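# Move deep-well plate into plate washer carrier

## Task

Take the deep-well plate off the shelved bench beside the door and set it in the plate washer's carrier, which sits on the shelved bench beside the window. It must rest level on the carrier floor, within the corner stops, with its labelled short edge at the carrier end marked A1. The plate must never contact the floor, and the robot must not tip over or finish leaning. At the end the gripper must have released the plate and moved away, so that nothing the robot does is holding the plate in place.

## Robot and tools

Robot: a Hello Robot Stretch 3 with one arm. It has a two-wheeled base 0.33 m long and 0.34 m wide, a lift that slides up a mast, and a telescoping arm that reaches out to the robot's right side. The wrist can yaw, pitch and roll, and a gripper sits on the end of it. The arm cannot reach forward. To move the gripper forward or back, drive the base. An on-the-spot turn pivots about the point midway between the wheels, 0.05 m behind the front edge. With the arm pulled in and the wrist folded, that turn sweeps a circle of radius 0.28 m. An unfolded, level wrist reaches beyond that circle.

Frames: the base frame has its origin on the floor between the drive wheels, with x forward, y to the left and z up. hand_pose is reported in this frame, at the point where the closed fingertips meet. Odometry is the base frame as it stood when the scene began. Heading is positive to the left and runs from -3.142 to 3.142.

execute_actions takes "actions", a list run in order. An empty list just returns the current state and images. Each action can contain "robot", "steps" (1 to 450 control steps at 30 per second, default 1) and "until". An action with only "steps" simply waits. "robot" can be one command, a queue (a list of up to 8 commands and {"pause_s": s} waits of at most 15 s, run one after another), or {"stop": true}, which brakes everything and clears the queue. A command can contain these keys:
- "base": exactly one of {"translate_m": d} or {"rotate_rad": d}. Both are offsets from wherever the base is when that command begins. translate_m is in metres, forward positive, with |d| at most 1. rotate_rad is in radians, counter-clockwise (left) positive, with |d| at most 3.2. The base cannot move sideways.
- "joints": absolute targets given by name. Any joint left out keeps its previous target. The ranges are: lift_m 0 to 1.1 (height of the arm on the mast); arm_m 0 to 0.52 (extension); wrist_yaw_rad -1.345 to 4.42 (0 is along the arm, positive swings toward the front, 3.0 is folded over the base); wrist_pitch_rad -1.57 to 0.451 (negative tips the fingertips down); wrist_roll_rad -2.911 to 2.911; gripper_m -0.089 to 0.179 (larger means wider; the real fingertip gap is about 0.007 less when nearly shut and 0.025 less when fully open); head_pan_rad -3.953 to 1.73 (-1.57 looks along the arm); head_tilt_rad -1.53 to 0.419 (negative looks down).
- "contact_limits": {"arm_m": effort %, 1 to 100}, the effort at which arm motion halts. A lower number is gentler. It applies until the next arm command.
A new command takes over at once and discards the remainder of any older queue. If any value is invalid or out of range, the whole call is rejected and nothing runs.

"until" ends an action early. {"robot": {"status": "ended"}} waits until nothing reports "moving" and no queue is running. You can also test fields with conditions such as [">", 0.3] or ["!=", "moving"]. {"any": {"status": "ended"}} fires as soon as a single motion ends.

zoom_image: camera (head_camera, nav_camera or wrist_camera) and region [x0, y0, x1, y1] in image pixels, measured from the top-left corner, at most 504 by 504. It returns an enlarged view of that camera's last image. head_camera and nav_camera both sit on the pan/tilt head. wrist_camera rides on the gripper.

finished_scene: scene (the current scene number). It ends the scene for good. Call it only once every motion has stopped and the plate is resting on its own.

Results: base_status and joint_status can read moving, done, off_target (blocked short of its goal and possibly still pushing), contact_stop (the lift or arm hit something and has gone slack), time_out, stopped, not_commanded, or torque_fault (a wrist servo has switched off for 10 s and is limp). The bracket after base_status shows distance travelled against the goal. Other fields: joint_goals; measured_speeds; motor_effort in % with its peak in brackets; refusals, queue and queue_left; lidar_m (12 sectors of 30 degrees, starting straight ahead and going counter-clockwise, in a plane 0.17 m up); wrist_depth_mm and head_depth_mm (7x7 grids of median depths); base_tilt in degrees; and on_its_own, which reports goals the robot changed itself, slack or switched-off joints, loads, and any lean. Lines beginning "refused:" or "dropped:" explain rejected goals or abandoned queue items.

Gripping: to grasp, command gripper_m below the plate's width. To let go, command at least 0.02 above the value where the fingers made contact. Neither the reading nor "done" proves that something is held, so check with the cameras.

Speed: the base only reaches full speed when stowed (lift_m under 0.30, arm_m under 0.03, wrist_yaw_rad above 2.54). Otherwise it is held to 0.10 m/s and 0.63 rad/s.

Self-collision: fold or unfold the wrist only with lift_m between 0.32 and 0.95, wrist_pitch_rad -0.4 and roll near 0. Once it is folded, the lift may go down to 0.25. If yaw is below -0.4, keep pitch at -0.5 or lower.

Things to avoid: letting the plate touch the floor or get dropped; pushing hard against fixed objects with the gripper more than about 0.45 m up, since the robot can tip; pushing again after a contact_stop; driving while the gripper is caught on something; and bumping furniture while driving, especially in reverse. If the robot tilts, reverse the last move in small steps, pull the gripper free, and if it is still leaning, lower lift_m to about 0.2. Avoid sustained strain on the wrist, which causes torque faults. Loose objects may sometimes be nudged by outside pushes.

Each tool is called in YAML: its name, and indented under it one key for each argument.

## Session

execute_actions:
  actions: []

Scene clock: 0.00 s.
robot.base_odometry: x=+0.000 y=+0.000 heading=+0.000 (m, m, rad; robot's odometry frame)
robot.turned_by_wheels: +0.000 (rad since the last result)
robot.turned_by_imu: +0.000 (rad since the last result)
robot.base_tilt: forward=-1.2 right=+0.6 (deg)
robot.lidar_m: 2.06 2.02 2.05 0.96 0.95 1.00 2.14 1.32 1.82 1.83 1.79 1.95
robot.head_depth_mm: 1826 2709 2832 2872 2829 2405 1963 / 1812 2775 3142 3158 3189 2873 1980 / 1823 2765 2997 3007 3002 2928 1980 / 1716 2768 2832 2835 2870 2725 1998 / 1642 2641 2695 2691 2567 2667 2005 / 1629 2540 2541 2547 2398 2558 2007 / 1628 2430 2454 2450 1953 2421 2011
robot.base_status: not_commanded
robot.joint_positions: lift_m=+0.550 arm_m=+0.001 wrist_yaw_rad=+2.961 wrist_pitch_rad=-0.497 wrist_roll_rad=-0.006 gripper_m=+0.037 head_pan_rad=+0.005 head_tilt_rad=-0.014
robot.joint_goals: lift_m=+0.550 arm_m=+0.001 wrist_yaw_rad=+2.961 wrist_pitch_rad=-0.497 wrist_roll_rad=-0.006 gripper_m=+0.037 head_pan_rad=+0.005 head_tilt_rad=-0.014
robot.joint_status: lift_m=not_commanded arm_m=not_commanded wrist_yaw_rad=not_commanded wrist_pitch_rad=not_commanded wrist_roll_rad=not_commanded gripper_m=not_commanded head_pan_rad=not_commanded head_tilt_rad=not_commanded
robot.measured_speeds: translate_m=+0.000 rotate_rad=+0.000 lift_m=+0.000 arm_m=+0.000 wrist_yaw_rad=+0.000 wrist_pitch_rad=+0.000 wrist_roll_rad=+0.000 head_pan_rad=+0.000 head_tilt_rad=+0.000
robot: refusals=0 queue=idle queue_left=0
robot.motor_effort: left_wheel=+0 right_wheel=+1 lift_m=+20 arm_m=-1 wrist_yaw_rad=+0 wrist_pitch_rad=+4 wrist_roll_rad=+0 gripper_m=+0 head_pan_rad=-1 head_tilt_rad=+2 (%)
robot.hand_pose: x=+0.0172 y=+0.0648 z=+0.5459 quat_wxyz=(+0.235, +0.696, +0.112, +0.669) (m; robot's base frame)
robot.wrist_depth_mm: 744 - 956 - - - - / 791 - - - - - - / 857 - - - - - - / 975 - - - - - - / 902 915 - 932 972 945 951 / 782 793 - 804 823 829 819 / 696 695 706 707 694 718 722
pictures: head_camera (sideways: a quarter turn clockwise sets it upright), nav_camera (sideways: a quarter turn counterclockwise sets it upright), wrist_camera
camera_calibration (this result's frames):
head_camera: T_world_to_cam=[[-0.0372545, 0.00880182, -0.999267, 1.31981], [0.00445917, 0.999953, 0.00864162, -0.00382319], [0.999296, -0.00413396, -0.037292, -0.00594783], [0, 0, 0, 1]] pos_world=[0.0551297, -0.00781833, 1.31866]
nav_camera: T_world_to_cam=[[-0.00371235, 0.0240181, 0.999705, -1.25877], [0.00755068, -0.999682, 0.0240456, 0.0237526], [0.999965, 0.00763772, 0.00352982, -0.0501019], [0, 0, 0, 1]] pos_world=[0.0452478, 0.0543609, 1.258]
wrist_camera: T_world_to_cam=[[0.990902, -0.13175, 0.027484, -0.0231843], [-0.0639272, -0.640454, -0.765331, 0.488454], [0.118435, 0.756611, -0.64305, 0.466531], [0, 0, 0, 1]] pos_world=[-0.00105458, -0.0432045, 0.674469]
Images, in order (width x height): head_camera 896x504, nav_camera 672x504, wrist_camera 644x364.

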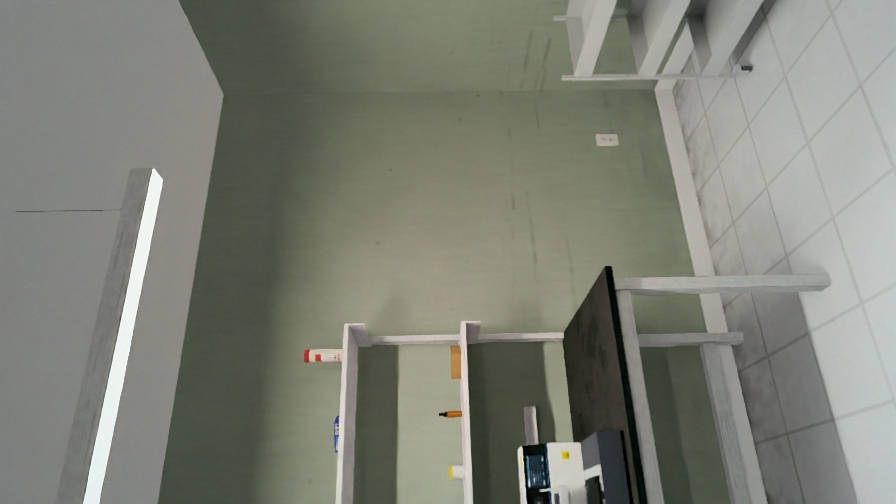

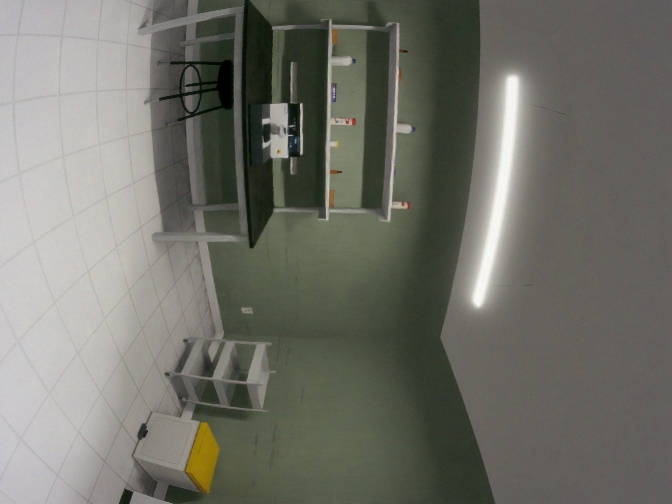

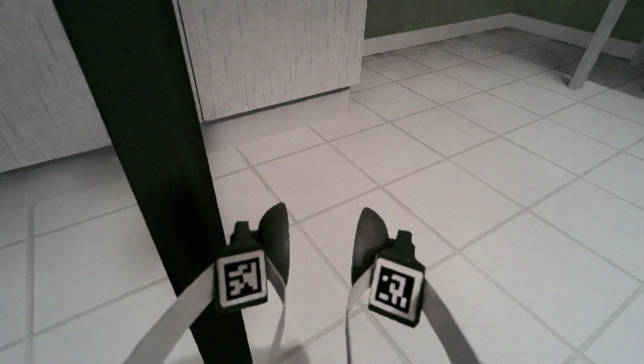

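execute_actions:
  actions:
    - {"robot":{"joints":{"head_pan_rad":0.4,"head_tilt_rad":-0.3,"lift_m":0.29,"wrist_pitch_rad":-0.4}},"steps":450,"until":{"robot":{"head_pan_rad_status":"done"}}}

zoom_image:
  camera: "head_camera"
  region: [330,170,490,330]

execute_actions:
  actions:
    - {"robot":{"joints":{"head_pan_rad":-2.4,"head_tilt_rad":-0.35}},"steps":450,"until":{"robot":{"status":"ended"}}}

Scene clock: 2.77 s.
robot.base_odometry: x=+0.000 y=+0.000 heading=+0.000 (m, m, rad; robot's odometry frame)
robot.turned_by_wheels: +0.000 (rad since the last result)
robot.turned_by_imu: -0.001 (rad since the last result)
robot.base_tilt: forward=-1.2 right=+0.5 (deg)
robot.lidar_m: 2.05 2.02 2.04 0.96 0.95 1.00 2.14 1.32 1.82 1.83 1.79 1.96
robot.head_depth_mm: 2305 2414 2575 2706 2265 1822 1424 / 2295 2400 2534 2449 2529 1826 1436 / 2264 2411 2524 2450 2539 1847 1432 / 2249 2364 2152 2114 2555 1843 1440 / 2245 2373 2505 2221 2442 1848 1444 / 2232 2345 2494 2245 2465 1846 1437 / 2215 2321 2441 2241 2444 1837 1454
robot.base_status: not_commanded
robot.joint_positions: lift_m=+0.489 arm_m=+0.001 wrist_yaw_rad=+2.961 wrist_pitch_rad=-0.419 wrist_roll_rad=-0.006 gripper_m=+0.037 head_pan_rad=+0.393 head_tilt_rad=-0.296
robot.joint_goals: lift_m=+0.290 arm_m=+0.001 wrist_yaw_rad=+2.961 wrist_pitch_rad=-0.400 wrist_roll_rad=-0.006 gripper_m=+0.037 head_pan_rad=+0.400 head_tilt_rad=-0.300
robot.joint_status: lift_m=moving arm_m=not_commanded wrist_yaw_rad=not_commanded wrist_pitch_rad=moving wrist_roll_rad=not_commanded gripper_m=not_commanded head_pan_rad=done head_tilt_rad=done
robot.measured_speeds: translate_m=+0.000 rotate_rad=+0.000 lift_m=-0.110 arm_m=+0.000 wrist_yaw_rad=+0.000 wrist_pitch_rad=+0.000 wrist_roll_rad=+0.000 head_pan_rad=+0.000 head_tilt_rad=+0.000
robot: refusals=0 queue=running queue_left=0
robot.motor_effort: left_wheel=+1(0) right_wheel=+1(1) lift_m=+14(19) arm_m=-1(1) wrist_yaw_rad=+0(0) wrist_pitch_rad=+6(6) wrist_roll_rad=+0(0) gripper_m=+0(0) head_pan_rad=+2(21) head_tilt_rad=-2(29) (%)
robot.hand_pose: x=+0.0191 y=+0.0752 z=+0.5019 quat_wxyz=(+0.209, +0.700, +0.085, +0.678) (m; robot's base frame)
robot.wrist_depth_mm: 725 - 938 - - - - / 788 - - - - - - / 854 - - - - - - / 933 - - - - - - / 898 898 953 942 964 947 957 / 764 770 - 789 834 790 810 / 669 667 682 677 666 691 694
pictures: head_camera (sideways: a quarter turn clockwise sets it upright), nav_camera (sideways: a quarter turn counterclockwise sets it upright), wrist_camera
camera_calibration (this result's frames):
head_camera: T_world_to_cam=[[-0.293595, -0.111915, -0.949356, 1.25604], [-0.372171, 0.928147, 0.00568168, 0.00233042], [0.880506, 0.354991, -0.314151, 0.355151], [0, 0, 0, 1]] pos_world=[0.0569206, 0.0123309, 1.30398]
nav_camera: T_world_to_cam=[[0.244863, 0.127468, 0.961142, -1.20972], [0.391158, -0.920052, 0.0223664, 0.0236074], [0.887151, 0.370482, -0.275147, 0.313342], [0, 0, 0, 1]] pos_world=[0.0089983, 0.0598327, 1.2484]
wrist_camera: T_world_to_cam=[[0.990497, -0.133948, 0.0312008, -0.0241667], [-0.0527746, -0.579658, -0.813149, 0.480778], [0.127005, 0.803776, -0.581218, 0.395425], [0, 0, 0, 1]] pos_world=[-0.000911222, -0.0423834, 0.621526]
Images, in order (width x height): head_camera 896x504, nav_camera 672x504, wrist_camera 644x364.

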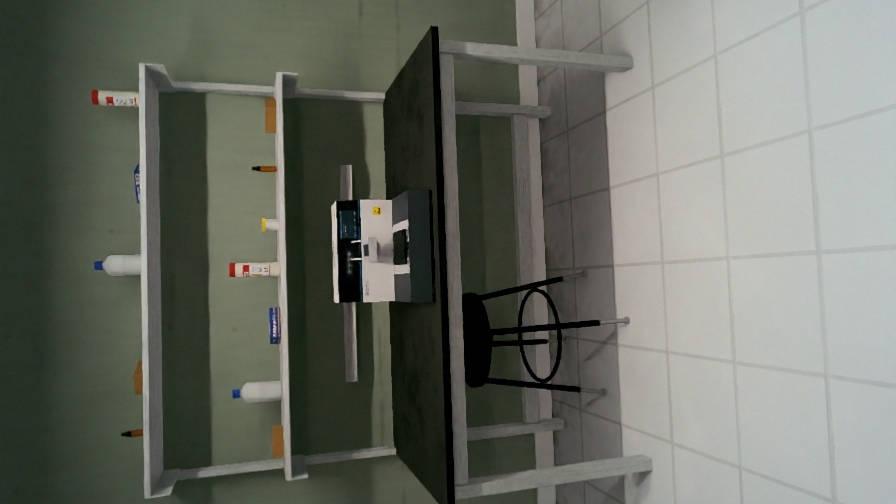

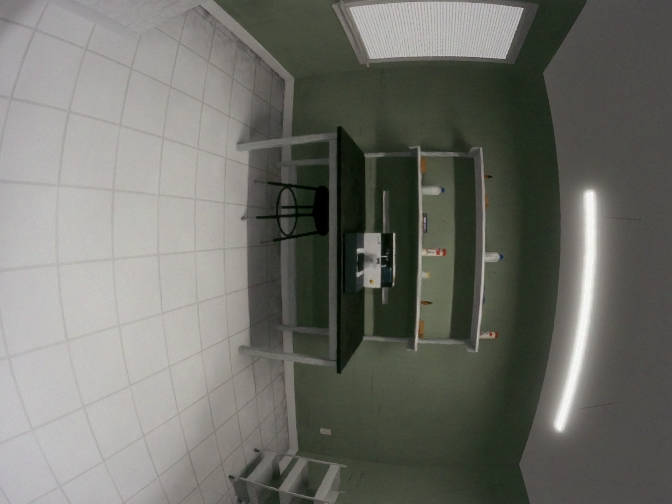

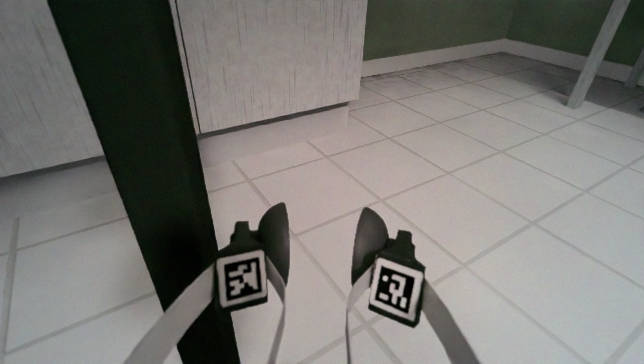

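Region (330, 170, 490, 330) of head_camera's 896x504 image, scaled by 3.150, with more detail than that image has.

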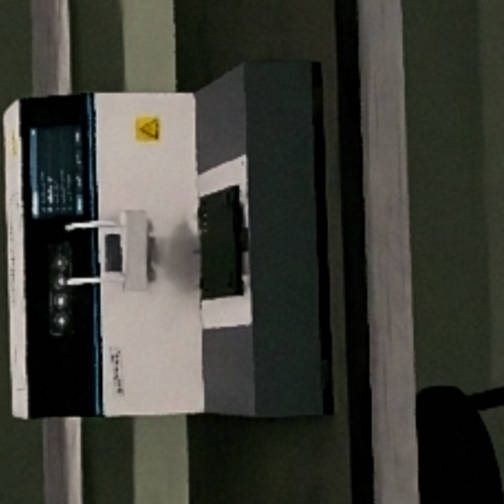

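Scene clock: 5.03 s.
robot.base_odometry: x=+0.000 y=+0.000 heading=+0.000 (m, m, rad; robot's odometry frame)
robot.turned_by_wheels: +0.000 (rad since the last result)
robot.turned_by_imu: +0.000 (rad since the last result)
robot.base_tilt: forward=-1.1 right=+0.6 (deg)
robot.lidar_m: 2.06 2.02 2.05 0.96 0.95 1.00 2.14 1.32 1.82 1.83 1.79 1.95
robot.head_depth_mm: 1642 1763 1874 1501 2052 1653 1363 / 1682 1834 1935 1525 2171 1727 1366 / 1731 1879 1996 1531 2221 1731 1376 / 1789 1939 2054 1663 2256 1737 1373 / 1834 1984 2154 1689 2334 1743 1377 / 1913 2040 2251 1858 2357 1737 1386 / 1977 2168 2328 1884 2387 1755 1384
robot.base_status: not_commanded
robot.joint_positions: lift_m=+0.290 arm_m=+0.001 wrist_yaw_rad=+2.961 wrist_pitch_rad=-0.418 wrist_roll_rad=-0.006 gripper_m=+0.037 head_pan_rad=-2.393 head_tilt_rad=-0.346
robot.joint_goals: lift_m=+0.290 arm_m=+0.001 wrist_yaw_rad=+2.961 wrist_pitch_rad=-0.400 wrist_roll_rad=-0.006 gripper_m=+0.037 head_pan_rad=-2.400 head_tilt_rad=-0.350
robot.joint_status: lift_m=done arm_m=not_commanded wrist_yaw_rad=not_commanded wrist_pitch_rad=done wrist_roll_rad=not_commanded gripper_m=not_commanded head_pan_rad=done head_tilt_rad=done
robot.measured_speeds: translate_m=+0.000 rotate_rad=+0.000 lift_m=+0.000 arm_m=+0.000 wrist_yaw_rad=+0.000 wrist_pitch_rad=+0.000 wrist_roll_rad=+0.000 head_pan_rad=+0.000 head_tilt_rad=+0.000
robot: refusals=0 queue=done queue_left=0
robot.motor_effort: left_wheel=+1(0) right_wheel=+1(0) lift_m=+15(14) arm_m=-1(1) wrist_yaw_rad=+0(0) wrist_pitch_rad=+6(6) wrist_roll_rad=+0(0) gripper_m=+0(0) head_pan_rad=-3(32) head_tilt_rad=-3(5) (%)
robot.hand_pose: x=+0.0191 y=+0.0752 z=+0.3030 quat_wxyz=(+0.209, +0.700, +0.085, +0.678) (m; robot's base frame)
robot.wrist_depth_mm: 728 - 963 - - - - / 810 - - - - - - / 869 - 968 - - - - / 729 - 761 779 782 790 798 / 613 615 647 625 662 655 647 / 515 521 - 551 562 541 548 / 464 - - - 450 472 472
pictures: head_camera (sideways: a quarter turn clockwise sets it upright), nav_camera (sideways: a quarter turn counterclockwise sets it upright), wrist_camera
camera_calibration (this result's frames):
head_camera: T_world_to_cam=[[0.270382, 0.23902, -0.932611, 1.23074], [0.672141, -0.740406, 0.00510761, -0.00329218], [-0.68929, -0.628227, -0.360847, 0.425499], [0, 0, 0, 1]] pos_world=[-0.037264, -0.0292975, 1.30135]
nav_camera: T_world_to_cam=[[-0.219748, -0.237043, 0.94632, -1.18752], [-0.688117, 0.72527, 0.0218822, 0.0308227], [-0.691525, -0.64637, -0.32249, 0.384588], [0, 0, 0, 1]] pos_world=[0.0262058, -0.0552622, 1.24713]
wrist_camera: T_world_to_cam=[[0.990494, -0.133965, 0.031226, -0.0179711], [-0.0526942, -0.579217, -0.813469, 0.319163], [0.127063, 0.80409, -0.58077, 0.279616], [0, 0, 0, 1]] pos_world=[-0.000910579, -0.0423799, 0.422583]
Images, in order (width x height): head_camera 896x504, nav_camera 672x504, wrist_camera 644x364.

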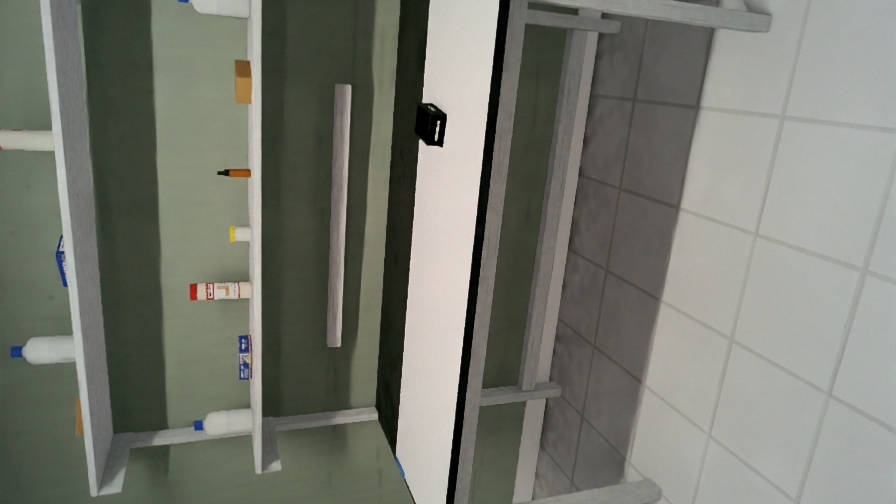

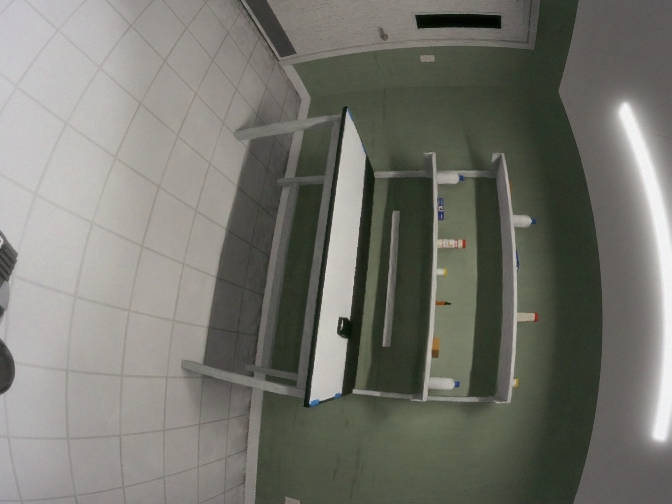

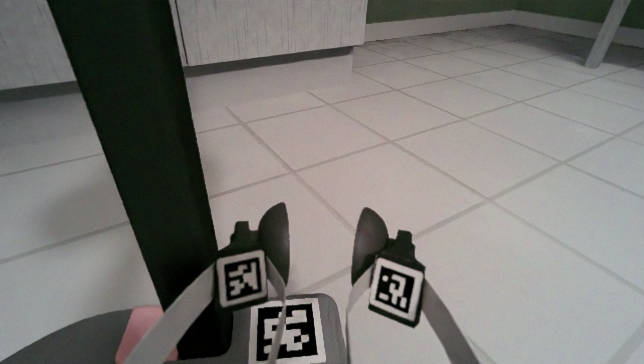

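zoom_image:
  camera: "head_camera"
  region: [395,90,475,160]

Region (395, 90, 475, 160) of head_camera's 896x504 image, scaled by 6.300, with more detail than that image has; it fills the top 441 rows of this view, and the rest is white.

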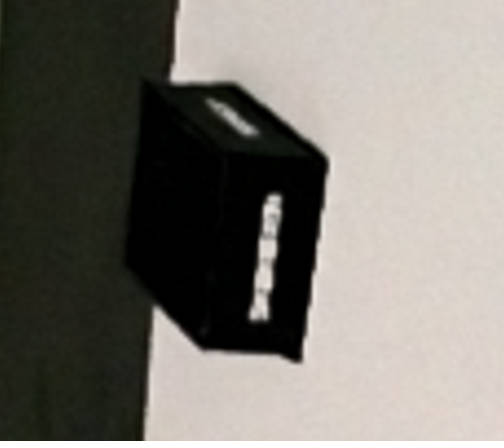

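execute_actions:
  actions:
    - {"robot":[{"base":{"rotate_rad":-2.55},"joints":{"head_pan_rad":-0.1,"head_tilt_rad":-0.8}},{"base":{"translate_m":0.8}},{"base":{"translate_m":0.3},"joints":{"lift_m":0.94,"gripper_m":0.15,"wrist_yaw_rad":2.7}}],"steps":450,"until":{"robot":{"status":"ended"}}}
    - {"steps":450,"until":{"robot":{"status":"ended"}}}

Scene clock: 29.90 s.
robot.base_odometry: x=-0.913 y=-0.614 heading=-2.550 (m, m, rad; robot's odometry frame)
robot.turned_by_wheels: -2.550 (rad since the last result)
robot.turned_by_imu: -2.558 (rad since the last result)
robot.base_tilt: forward=-1.1 right=+0.5 (deg)
robot.lidar_m: 0.88 0.98 1.09 1.78 1.78 2.78 3.14 1.38 1.12 1.12 0.40 0.88
robot.head_depth_mm: 813 938 895 715 597 512 1040 / 814 939 899 720 598 513 1057 / 820 886 902 682 600 515 1061 / 825 890 905 722 601 514 1061 / 827 893 908 725 603 517 1084 / 829 897 914 727 605 518 1087 / 836 965 920 729 605 519 1082
robot.base_status: done (translate_m +0.3000 of +0.3000)
robot.joint_positions: lift_m=+0.940 arm_m=+0.001 wrist_yaw_rad=+2.702 wrist_pitch_rad=-0.417 wrist_roll_rad=-0.006 gripper_m=+0.150 head_pan_rad=-0.107 head_tilt_rad=-0.791
robot.joint_goals: lift_m=+0.940 arm_m=+0.001 wrist_yaw_rad=+2.700 wrist_pitch_rad=-0.400 wrist_roll_rad=-0.006 gripper_m=+0.150 head_pan_rad=-0.100 head_tilt_rad=-0.800
robot.joint_status: lift_m=done arm_m=not_commanded wrist_yaw_rad=done wrist_pitch_rad=done wrist_roll_rad=not_commanded gripper_m=done head_pan_rad=done head_tilt_rad=done
robot.measured_speeds: translate_m=+0.000 rotate_rad=+0.000 lift_m=+0.000 arm_m=+0.000 wrist_yaw_rad=+0.000 wrist_pitch_rad=+0.000 wrist_roll_rad=+0.000 head_pan_rad=+0.000 head_tilt_rad=+0.000
robot: refusals=0 queue=done queue_left=0
robot.motor_effort: left_wheel=+1(10) right_wheel=-1(9) lift_m=+25(28) arm_m=-2(2) wrist_yaw_rad=-2(5) wrist_pitch_rad=+6(6) wrist_roll_rad=+0(0) gripper_m=+0(82) head_pan_rad=+2(29) head_tilt_rad=-6(37) (%)
robot.hand_pose: x=+0.0742 y=+0.0576 z=+0.9526 quat_wxyz=(+0.294, +0.705, -0.007, +0.646) (m; robot's base frame)
robot.wrist_depth_mm: - - - - - - 942 / - - - - - - 957 / - - - - 742 757 774 / - - - - 577 578 589 / - - - - 467 487 474 / - - - - 416 - 401 / - - - - - 331 349
pictures: head_camera (sideways: a quarter turn clockwise sets it upright), nav_camera (sideways: a quarter turn counterclockwise sets it upright), wrist_camera
camera_calibration (this result's frames):
head_camera: T_world_to_cam=[[-0.722401, 0.0865692, -0.686034, 0.915298], [0.119391, 0.992847, -0.000434834, 0.00729663], [0.681089, -0.0822205, -0.72757, 0.894251], [0, 0, 0, 1]] pos_world=[0.051277, -0.0129554, 1.27856]
nav_camera: T_world_to_cam=[[0.697317, -0.0506655, 0.71497, -0.891436], [-0.0880583, -0.995998, 0.0153038, 0.0357376], [0.711333, -0.0736307, -0.698987, 0.865888], [0, 0, 0, 1]] pos_world=[0.00882524, 0.0541854, 1.24205]
wrist_camera: T_world_to_cam=[[0.923371, -0.382632, 0.0312747, -0.0759257], [-0.198581, -0.545757, -0.814073, 0.84976], [0.328559, 0.745481, -0.57992, 0.651624], [0, 0, 0, 1]] pos_world=[0.0247572, -0.0510625, 1.07203]
Images, in order (width x height): head_camera 896x504, nav_camera 672x504, wrist_camera 644x364.

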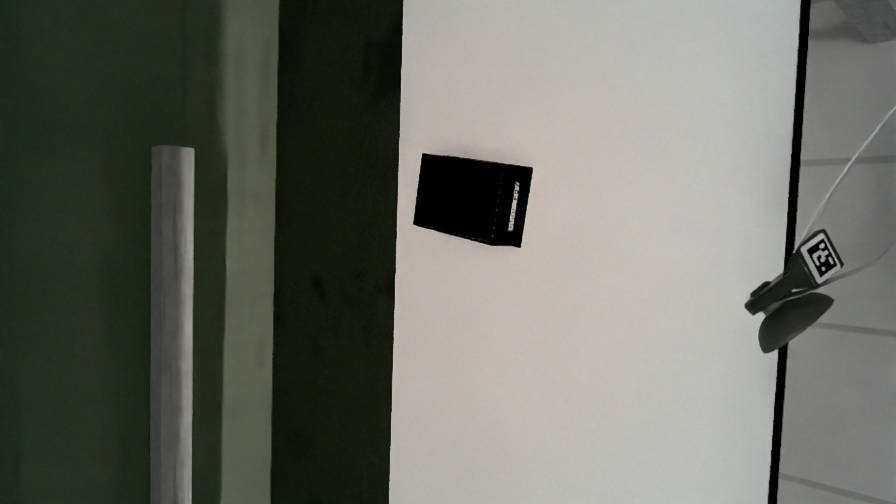

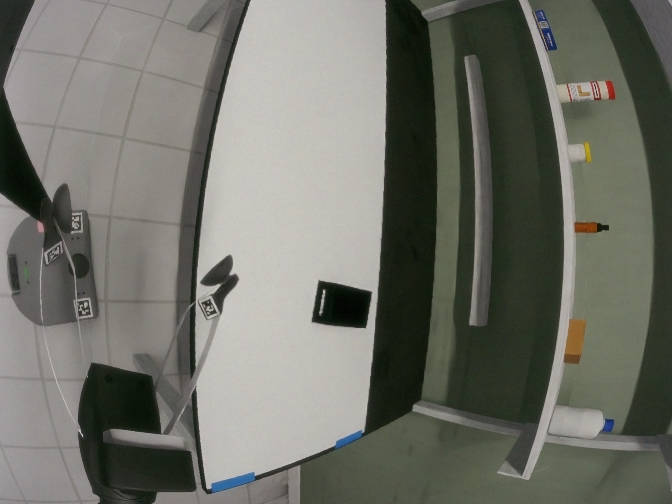

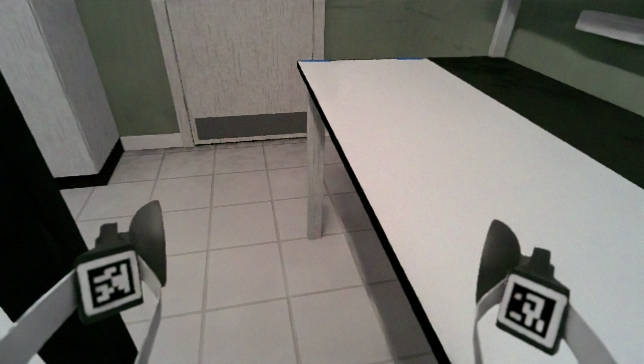

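execute_actions:
  actions:
    - {"robot":[{"base":{"rotate_rad":1.33},"joints":{"arm_m":0.494,"wrist_pitch_rad":-0.9,"wrist_yaw_rad":3.048,"lift_m":0.95,"head_pan_rad":-1.57,"head_tilt_rad":-0.8}}],"steps":450,"until":{"robot":{"status":"ended"}}}

Scene clock: 39.43 s.
robot.base_odometry: x=-0.913 y=-0.614 heading=-1.220 (m, m, rad; robot's odometry frame)
robot.turned_by_wheels: +1.330 (rad since the last result)
robot.turned_by_imu: +1.339 (rad since the last result)
robot.base_tilt: forward=-1.1 right=+0.6 (deg)
robot.lidar_m: 1.09 1.78 2.13 3.07 1.73 1.19 1.12 0.39 0.92 0.88 0.90 1.17
robot.head_depth_mm: 822 - - 712 596 511 1037 / 800 994 898 718 598 514 1093 / 871 964 903 719 600 514 1078 / 801 865 874 671 601 515 1081 / 822 886 911 724 604 516 1082 / 819 894 915 727 604 517 1067 / 806 892 920 728 607 518 1067
robot.base_status: done (rotate_rad +1.3299 of +1.3300)
robot.joint_positions: lift_m=+0.950 arm_m=+0.494 wrist_yaw_rad=+3.045 wrist_pitch_rad=-0.908 wrist_roll_rad=-0.006 gripper_m=+0.150 head_pan_rad=-1.563 head_tilt_rad=-0.791
robot.joint_goals: lift_m=+0.950 arm_m=+0.494 wrist_yaw_rad=+3.048 wrist_pitch_rad=-0.900 wrist_roll_rad=-0.006 gripper_m=+0.150 head_pan_rad=-1.570 head_tilt_rad=-0.800
robot.joint_status: lift_m=done arm_m=done wrist_yaw_rad=done wrist_pitch_rad=done wrist_roll_rad=not_commanded gripper_m=done head_pan_rad=done head_tilt_rad=done
robot.measured_speeds: translate_m=+0.000 rotate_rad=+0.000 lift_m=+0.000 arm_m=+0.000 wrist_yaw_rad=+0.000 wrist_pitch_rad=+0.000 wrist_roll_rad=+0.000 head_pan_rad=+0.000 head_tilt_rad=+0.000
robot: refusals=0 queue=done queue_left=0
robot.motor_effort: left_wheel=-1(6) right_wheel=+3(8) lift_m=+25(26) arm_m=+3(4) wrist_yaw_rad=+2(0) wrist_pitch_rad=+3(5) wrist_roll_rad=+0(0) gripper_m=+0(0) head_pan_rad=-2(28) head_tilt_rad=-5(5) (%)
robot.hand_pose: x=-0.0079 y=-0.5006 z=+0.8716 quat_wxyz=(+0.340, +0.647, +0.280, +0.622) (m; robot's base frame)
robot.wrist_depth_mm: - - - 410 407 410 404 / 367 371 367 370 372 372 369 / 336 336 338 335 337 339 338 / 309 311 311 310 309 309 310 / 285 290 288 255 279 291 286 / 270 263 267 240 254 - 266 / 247 248 249 241 243 246 250
pictures: head_camera (sideways: a quarter turn clockwise sets it upright), nav_camera (sideways: a quarter turn counterclockwise sets it upright), wrist_camera
camera_calibration (this result's frames):
head_camera: T_world_to_cam=[[0.00349377, 0.727561, -0.686034, 0.91087], [0.999986, -0.00521198, -0.000434834, 0.00192498], [-0.00389196, -0.686023, -0.72757, 0.898429], [0, 0, 0, 1]] pos_world=[-0.00161067, -0.0463611, 1.27856]
nav_camera: T_world_to_cam=[[0.02931, -0.69854, 0.71497, -0.887361], [-0.999538, -0.0262757, 0.0153038, 0.0412977], [0.00809601, -0.715088, -0.698987, 0.870178], [0, 0, 0, 1]] pos_world=[0.0602421, 0.0034814, 1.24205]
wrist_camera: T_world_to_cam=[[0.999146, -0.0408981, 0.00585114, -0.0173859], [-0.0340181, -0.894765, -0.445239, -0.0320446], [0.0234448, 0.44466, -0.895393, 1.16975], [0, 0, 0, 1]] pos_world=[-0.0111436, -0.549524, 1.03322]
Images, in order (width x height): head_camera 896x504, nav_camera 672x504, wrist_camera 644x364.

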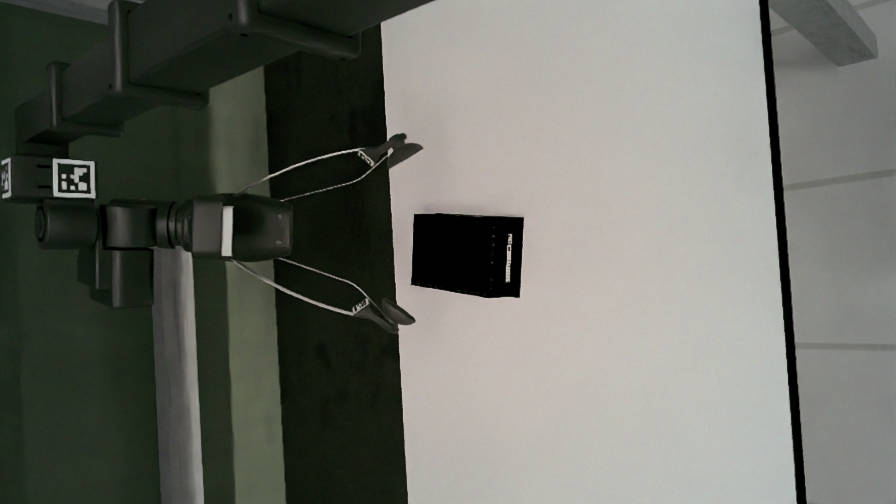

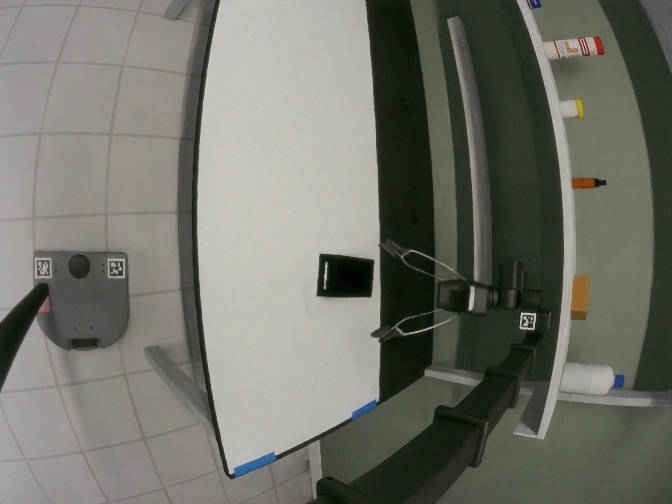

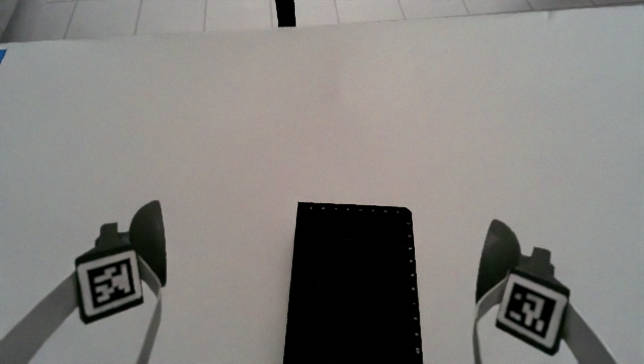

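execute_actions:
  actions:
    - {"robot":[{"base":{"translate_m":0.019},"joints":{"arm_m":0.513}},{"joints":{"lift_m":0.869}}],"steps":450,"until":{"robot":{"status":"ended"}}}

Scene clock: 44.63 s.
robot.base_odometry: x=-0.907 y=-0.631 heading=-1.220 (m, m, rad; robot's odometry frame)
robot.turned_by_wheels: +0.000 (rad since the last result)
robot.turned_by_imu: -0.001 (rad since the last result)
robot.base_tilt: forward=-1.1 right=+0.5 (deg)
robot.lidar_m: 1.07 1.76 2.11 3.16 1.76 1.21 1.14 0.41 0.93 0.88 0.90 1.18
robot.head_depth_mm: 849 938 955 - 584 512 1056 / 842 936 855 716 599 512 1078 / 821 989 900 700 600 514 1080 / 827 939 861 685 602 515 1085 / 822 888 910 715 603 517 1084 / 815 895 911 727 604 518 1070 / 806 891 917 729 607 518 1068
robot.base_status: done (translate_m +0.0190 of +0.0190)
robot.joint_positions: lift_m=+0.869 arm_m=+0.513 wrist_yaw_rad=+3.045 wrist_pitch_rad=-0.908 wrist_roll_rad=-0.006 gripper_m=+0.150 head_pan_rad=-1.563 head_tilt_rad=-0.791
robot.joint_goals: lift_m=+0.869 arm_m=+0.513 wrist_yaw_rad=+3.048 wrist_pitch_rad=-0.900 wrist_roll_rad=-0.006 gripper_m=+0.150 head_pan_rad=-1.570 head_tilt_rad=-0.800
robot.joint_status: lift_m=done arm_m=done wrist_yaw_rad=done wrist_pitch_rad=done wrist_roll_rad=not_commanded gripper_m=done head_pan_rad=done head_tilt_rad=done
robot.measured_speeds: translate_m=+0.000 rotate_rad=+0.000 lift_m=+0.000 arm_m=+0.000 wrist_yaw_rad=+0.000 wrist_pitch_rad=+0.000 wrist_roll_rad=+0.000 head_pan_rad=+0.000 head_tilt_rad=+0.000
robot: refusals=0 queue=done queue_left=0
robot.motor_effort: left_wheel=-1(2) right_wheel=+4(9) lift_m=+15(25) arm_m=+3(3) wrist_yaw_rad=+3(3) wrist_pitch_rad=+3(3) wrist_roll_rad=+0(0) gripper_m=+1(0) head_pan_rad=-2(3) head_tilt_rad=-4(5) (%)
robot.hand_pose: x=-0.0079 y=-0.5196 z=+0.7912 quat_wxyz=(+0.340, +0.647, +0.280, +0.622) (m; robot's base frame)
robot.wrist_depth_mm: 287 288 286 285 286 287 286 / 258 259 261 260 259 259 258 / 237 236 233 189 232 237 237 / 217 217 214 177 211 219 218 / 202 204 196 166 173 205 202 / 190 185 168 159 172 - 188 / 173 175 147 144 171 173 175
pictures: head_camera (sideways: a quarter turn clockwise sets it upright), nav_camera (sideways: a quarter turn counterclockwise sets it upright), wrist_camera
camera_calibration (this result's frames):
head_camera: T_world_to_cam=[[0.00349368, 0.727561, -0.686034, 0.91087], [0.999986, -0.00521186, -0.000434836, 0.00192498], [-0.00389188, -0.686023, -0.72757, 0.898429], [0, 0, 0, 1]] pos_world=[-0.00161067, -0.0463611, 1.27856]
nav_camera: T_world_to_cam=[[0.0293101, -0.69854, 0.71497, -0.887361], [-0.999538, -0.0262758, 0.0153038, 0.0412977], [0.00809609, -0.715088, -0.698988, 0.870178], [0, 0, 0, 1]] pos_world=[0.0602421, 0.00348142, 1.24205]
wrist_camera: T_world_to_cam=[[0.999146, -0.0408969, 0.00585005, -0.017691], [-0.0340179, -0.894774, -0.445222, -0.0848326], [0.0234427, 0.444643, -0.895401, 1.10627], [0, 0, 0, 1]] pos_world=[-0.0111438, -0.568523, 0.952887]
Images, in order (width x height): head_camera 896x504, nav_camera 672x504, wrist_camera 644x364.

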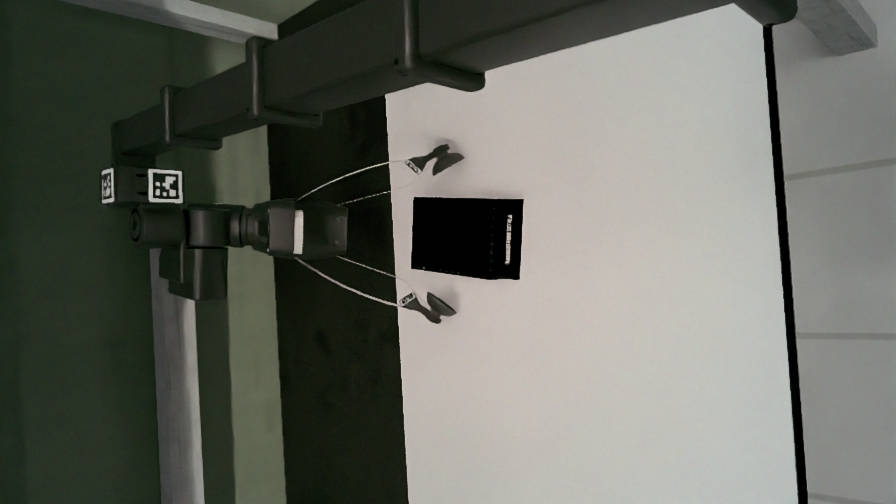

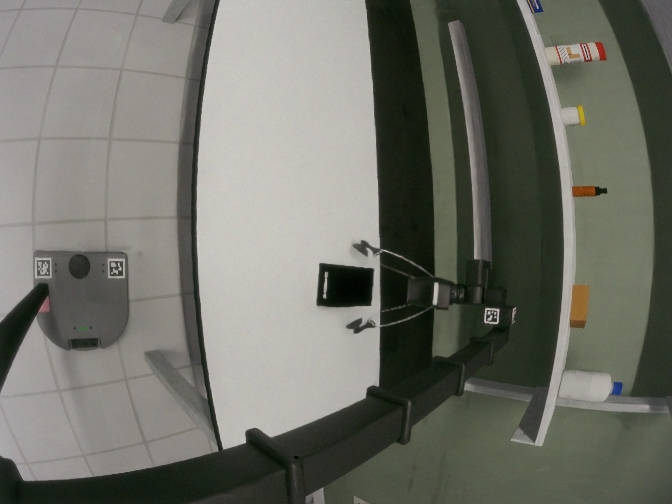

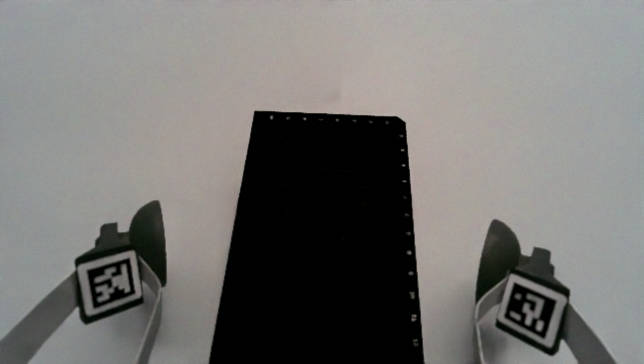

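execute_actions:
  actions:
    - {"robot":[{"joints":{"lift_m":0.863}},{"joints":{"gripper_m":0.052}},{"joints":{"lift_m":0.91}}],"steps":450,"until":{"robot":{"status":"ended"}}}

Scene clock: 49.03 s.
robot.base_odometry: x=-0.907 y=-0.631 heading=-1.220 (m, m, rad; robot's odometry frame)
robot.turned_by_wheels: +0.000 (rad since the last result)
robot.turned_by_imu: -0.001 (rad since the last result)
robot.base_tilt: forward=-1.2 right=+0.5 (deg)
robot.lidar_m: 1.07 1.77 2.11 3.16 1.76 1.21 1.14 0.41 0.92 0.88 0.89 1.18
robot.head_depth_mm: 847 919 - 678 595 512 1054 / 828 - 870 716 598 513 1074 / 807 964 901 699 600 514 1082 / 815 975 878 619 602 515 1083 / 820 890 910 724 603 516 1084 / 815 896 911 726 605 519 1066 / 808 888 914 727 608 518 1068
robot.base_status: done (translate_m +0.0190 of +0.0190)
robot.joint_positions: lift_m=+0.910 arm_m=+0.513 wrist_yaw_rad=+3.045 wrist_pitch_rad=-0.912 wrist_roll_rad=-0.006 gripper_m=+0.053 head_pan_rad=-1.563 head_tilt_rad=-0.791
robot.joint_goals: lift_m=+0.910 arm_m=+0.513 wrist_yaw_rad=+3.048 wrist_pitch_rad=-0.900 wrist_roll_rad=-0.006 gripper_m=+0.052 head_pan_rad=-1.570 head_tilt_rad=-0.800
robot.joint_status: lift_m=done arm_m=done wrist_yaw_rad=done wrist_pitch_rad=done wrist_roll_rad=not_commanded gripper_m=done head_pan_rad=done head_tilt_rad=done
robot.measured_speeds: translate_m=+0.000 rotate_rad=+0.000 lift_m=+0.000 arm_m=+0.000 wrist_yaw_rad=+0.000 wrist_pitch_rad=+0.000 wrist_roll_rad=+0.000 head_pan_rad=+0.000 head_tilt_rad=+0.000
robot: refusals=0 queue=done queue_left=0
robot.motor_effort: left_wheel=-1(1) right_wheel=+4(4) lift_m=+26(27) arm_m=+3(3) wrist_yaw_rad=+3(3) wrist_pitch_rad=+4(4) wrist_roll_rad=+0(0) gripper_m=-18(89) head_pan_rad=-2(3) head_tilt_rad=-5(5) (%)
robot.hand_pose: x=-0.0080 y=-0.5206 z=+0.8309 quat_wxyz=(+0.341, +0.647, +0.282, +0.621) (m; robot's base frame)
robot.wrist_depth_mm: 346 346 345 345 345 344 345 / 312 312 313 313 312 312 312 / 284 286 281 178 281 286 287 / 262 263 255 168 174 263 263 / 243 243 157 156 159 243 244 / 226 229 146 147 143 227 227 / 214 212 133 151 143 211 213
pictures: head_camera (sideways: a quarter turn clockwise sets it upright), nav_camera (sideways: a quarter turn counterclockwise sets it upright), wrist_camera
camera_calibration (this result's frames):
head_camera: T_world_to_cam=[[0.0034936, 0.727561, -0.686034, 0.91087], [0.999986, -0.00521174, -0.000434834, 0.00192498], [-0.0038918, -0.686023, -0.72757, 0.898429], [0, 0, 0, 1]] pos_world=[-0.00161066, -0.0463611, 1.27856]
nav_camera: T_world_to_cam=[[0.0293102, -0.69854, 0.71497, -0.887361], [-0.999538, -0.026276, 0.0153038, 0.0412977], [0.00809618, -0.715088, -0.698987, 0.870178], [0, 0, 0, 1]] pos_world=[0.0602421, 0.00348142, 1.24205]
wrist_camera: T_world_to_cam=[[0.999149, -0.0408718, 0.00560827, -0.0176568], [-0.0342043, -0.896708, -0.4413, -0.0722765], [0.0230657, 0.440732, -0.897342, 1.14181], [0, 0, 0, 1]] pos_world=[-0.0111671, -0.568767, 0.992801]
Images, in order (width x height): head_camera 896x504, nav_camera 672x504, wrist_camera 644x364.

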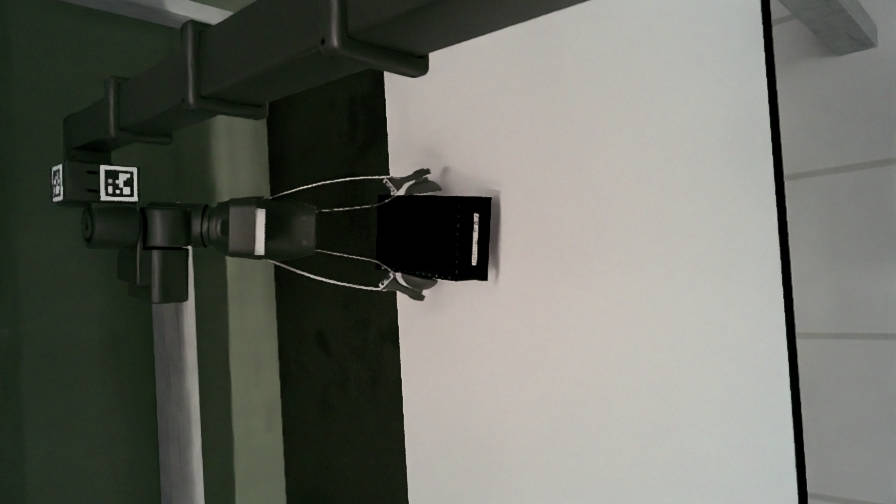

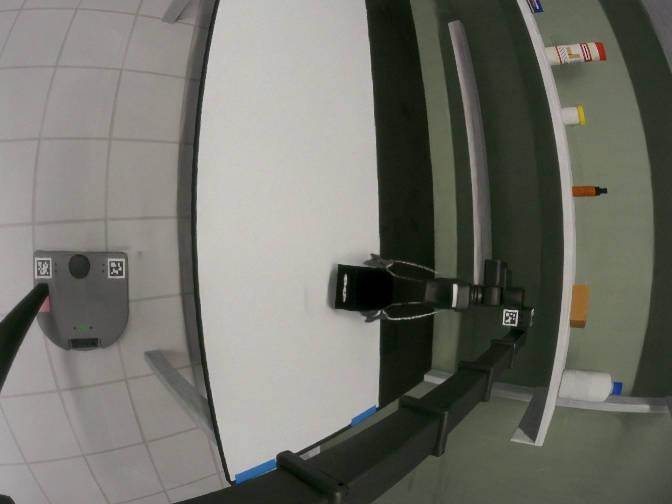

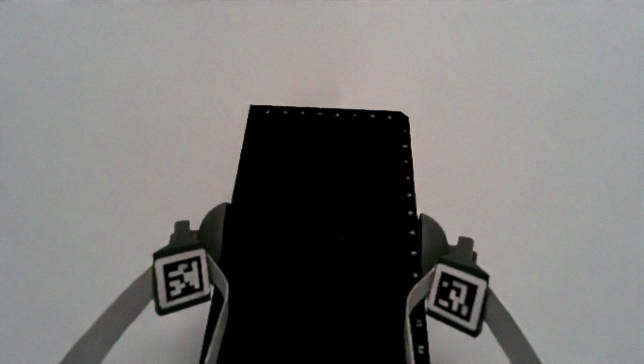

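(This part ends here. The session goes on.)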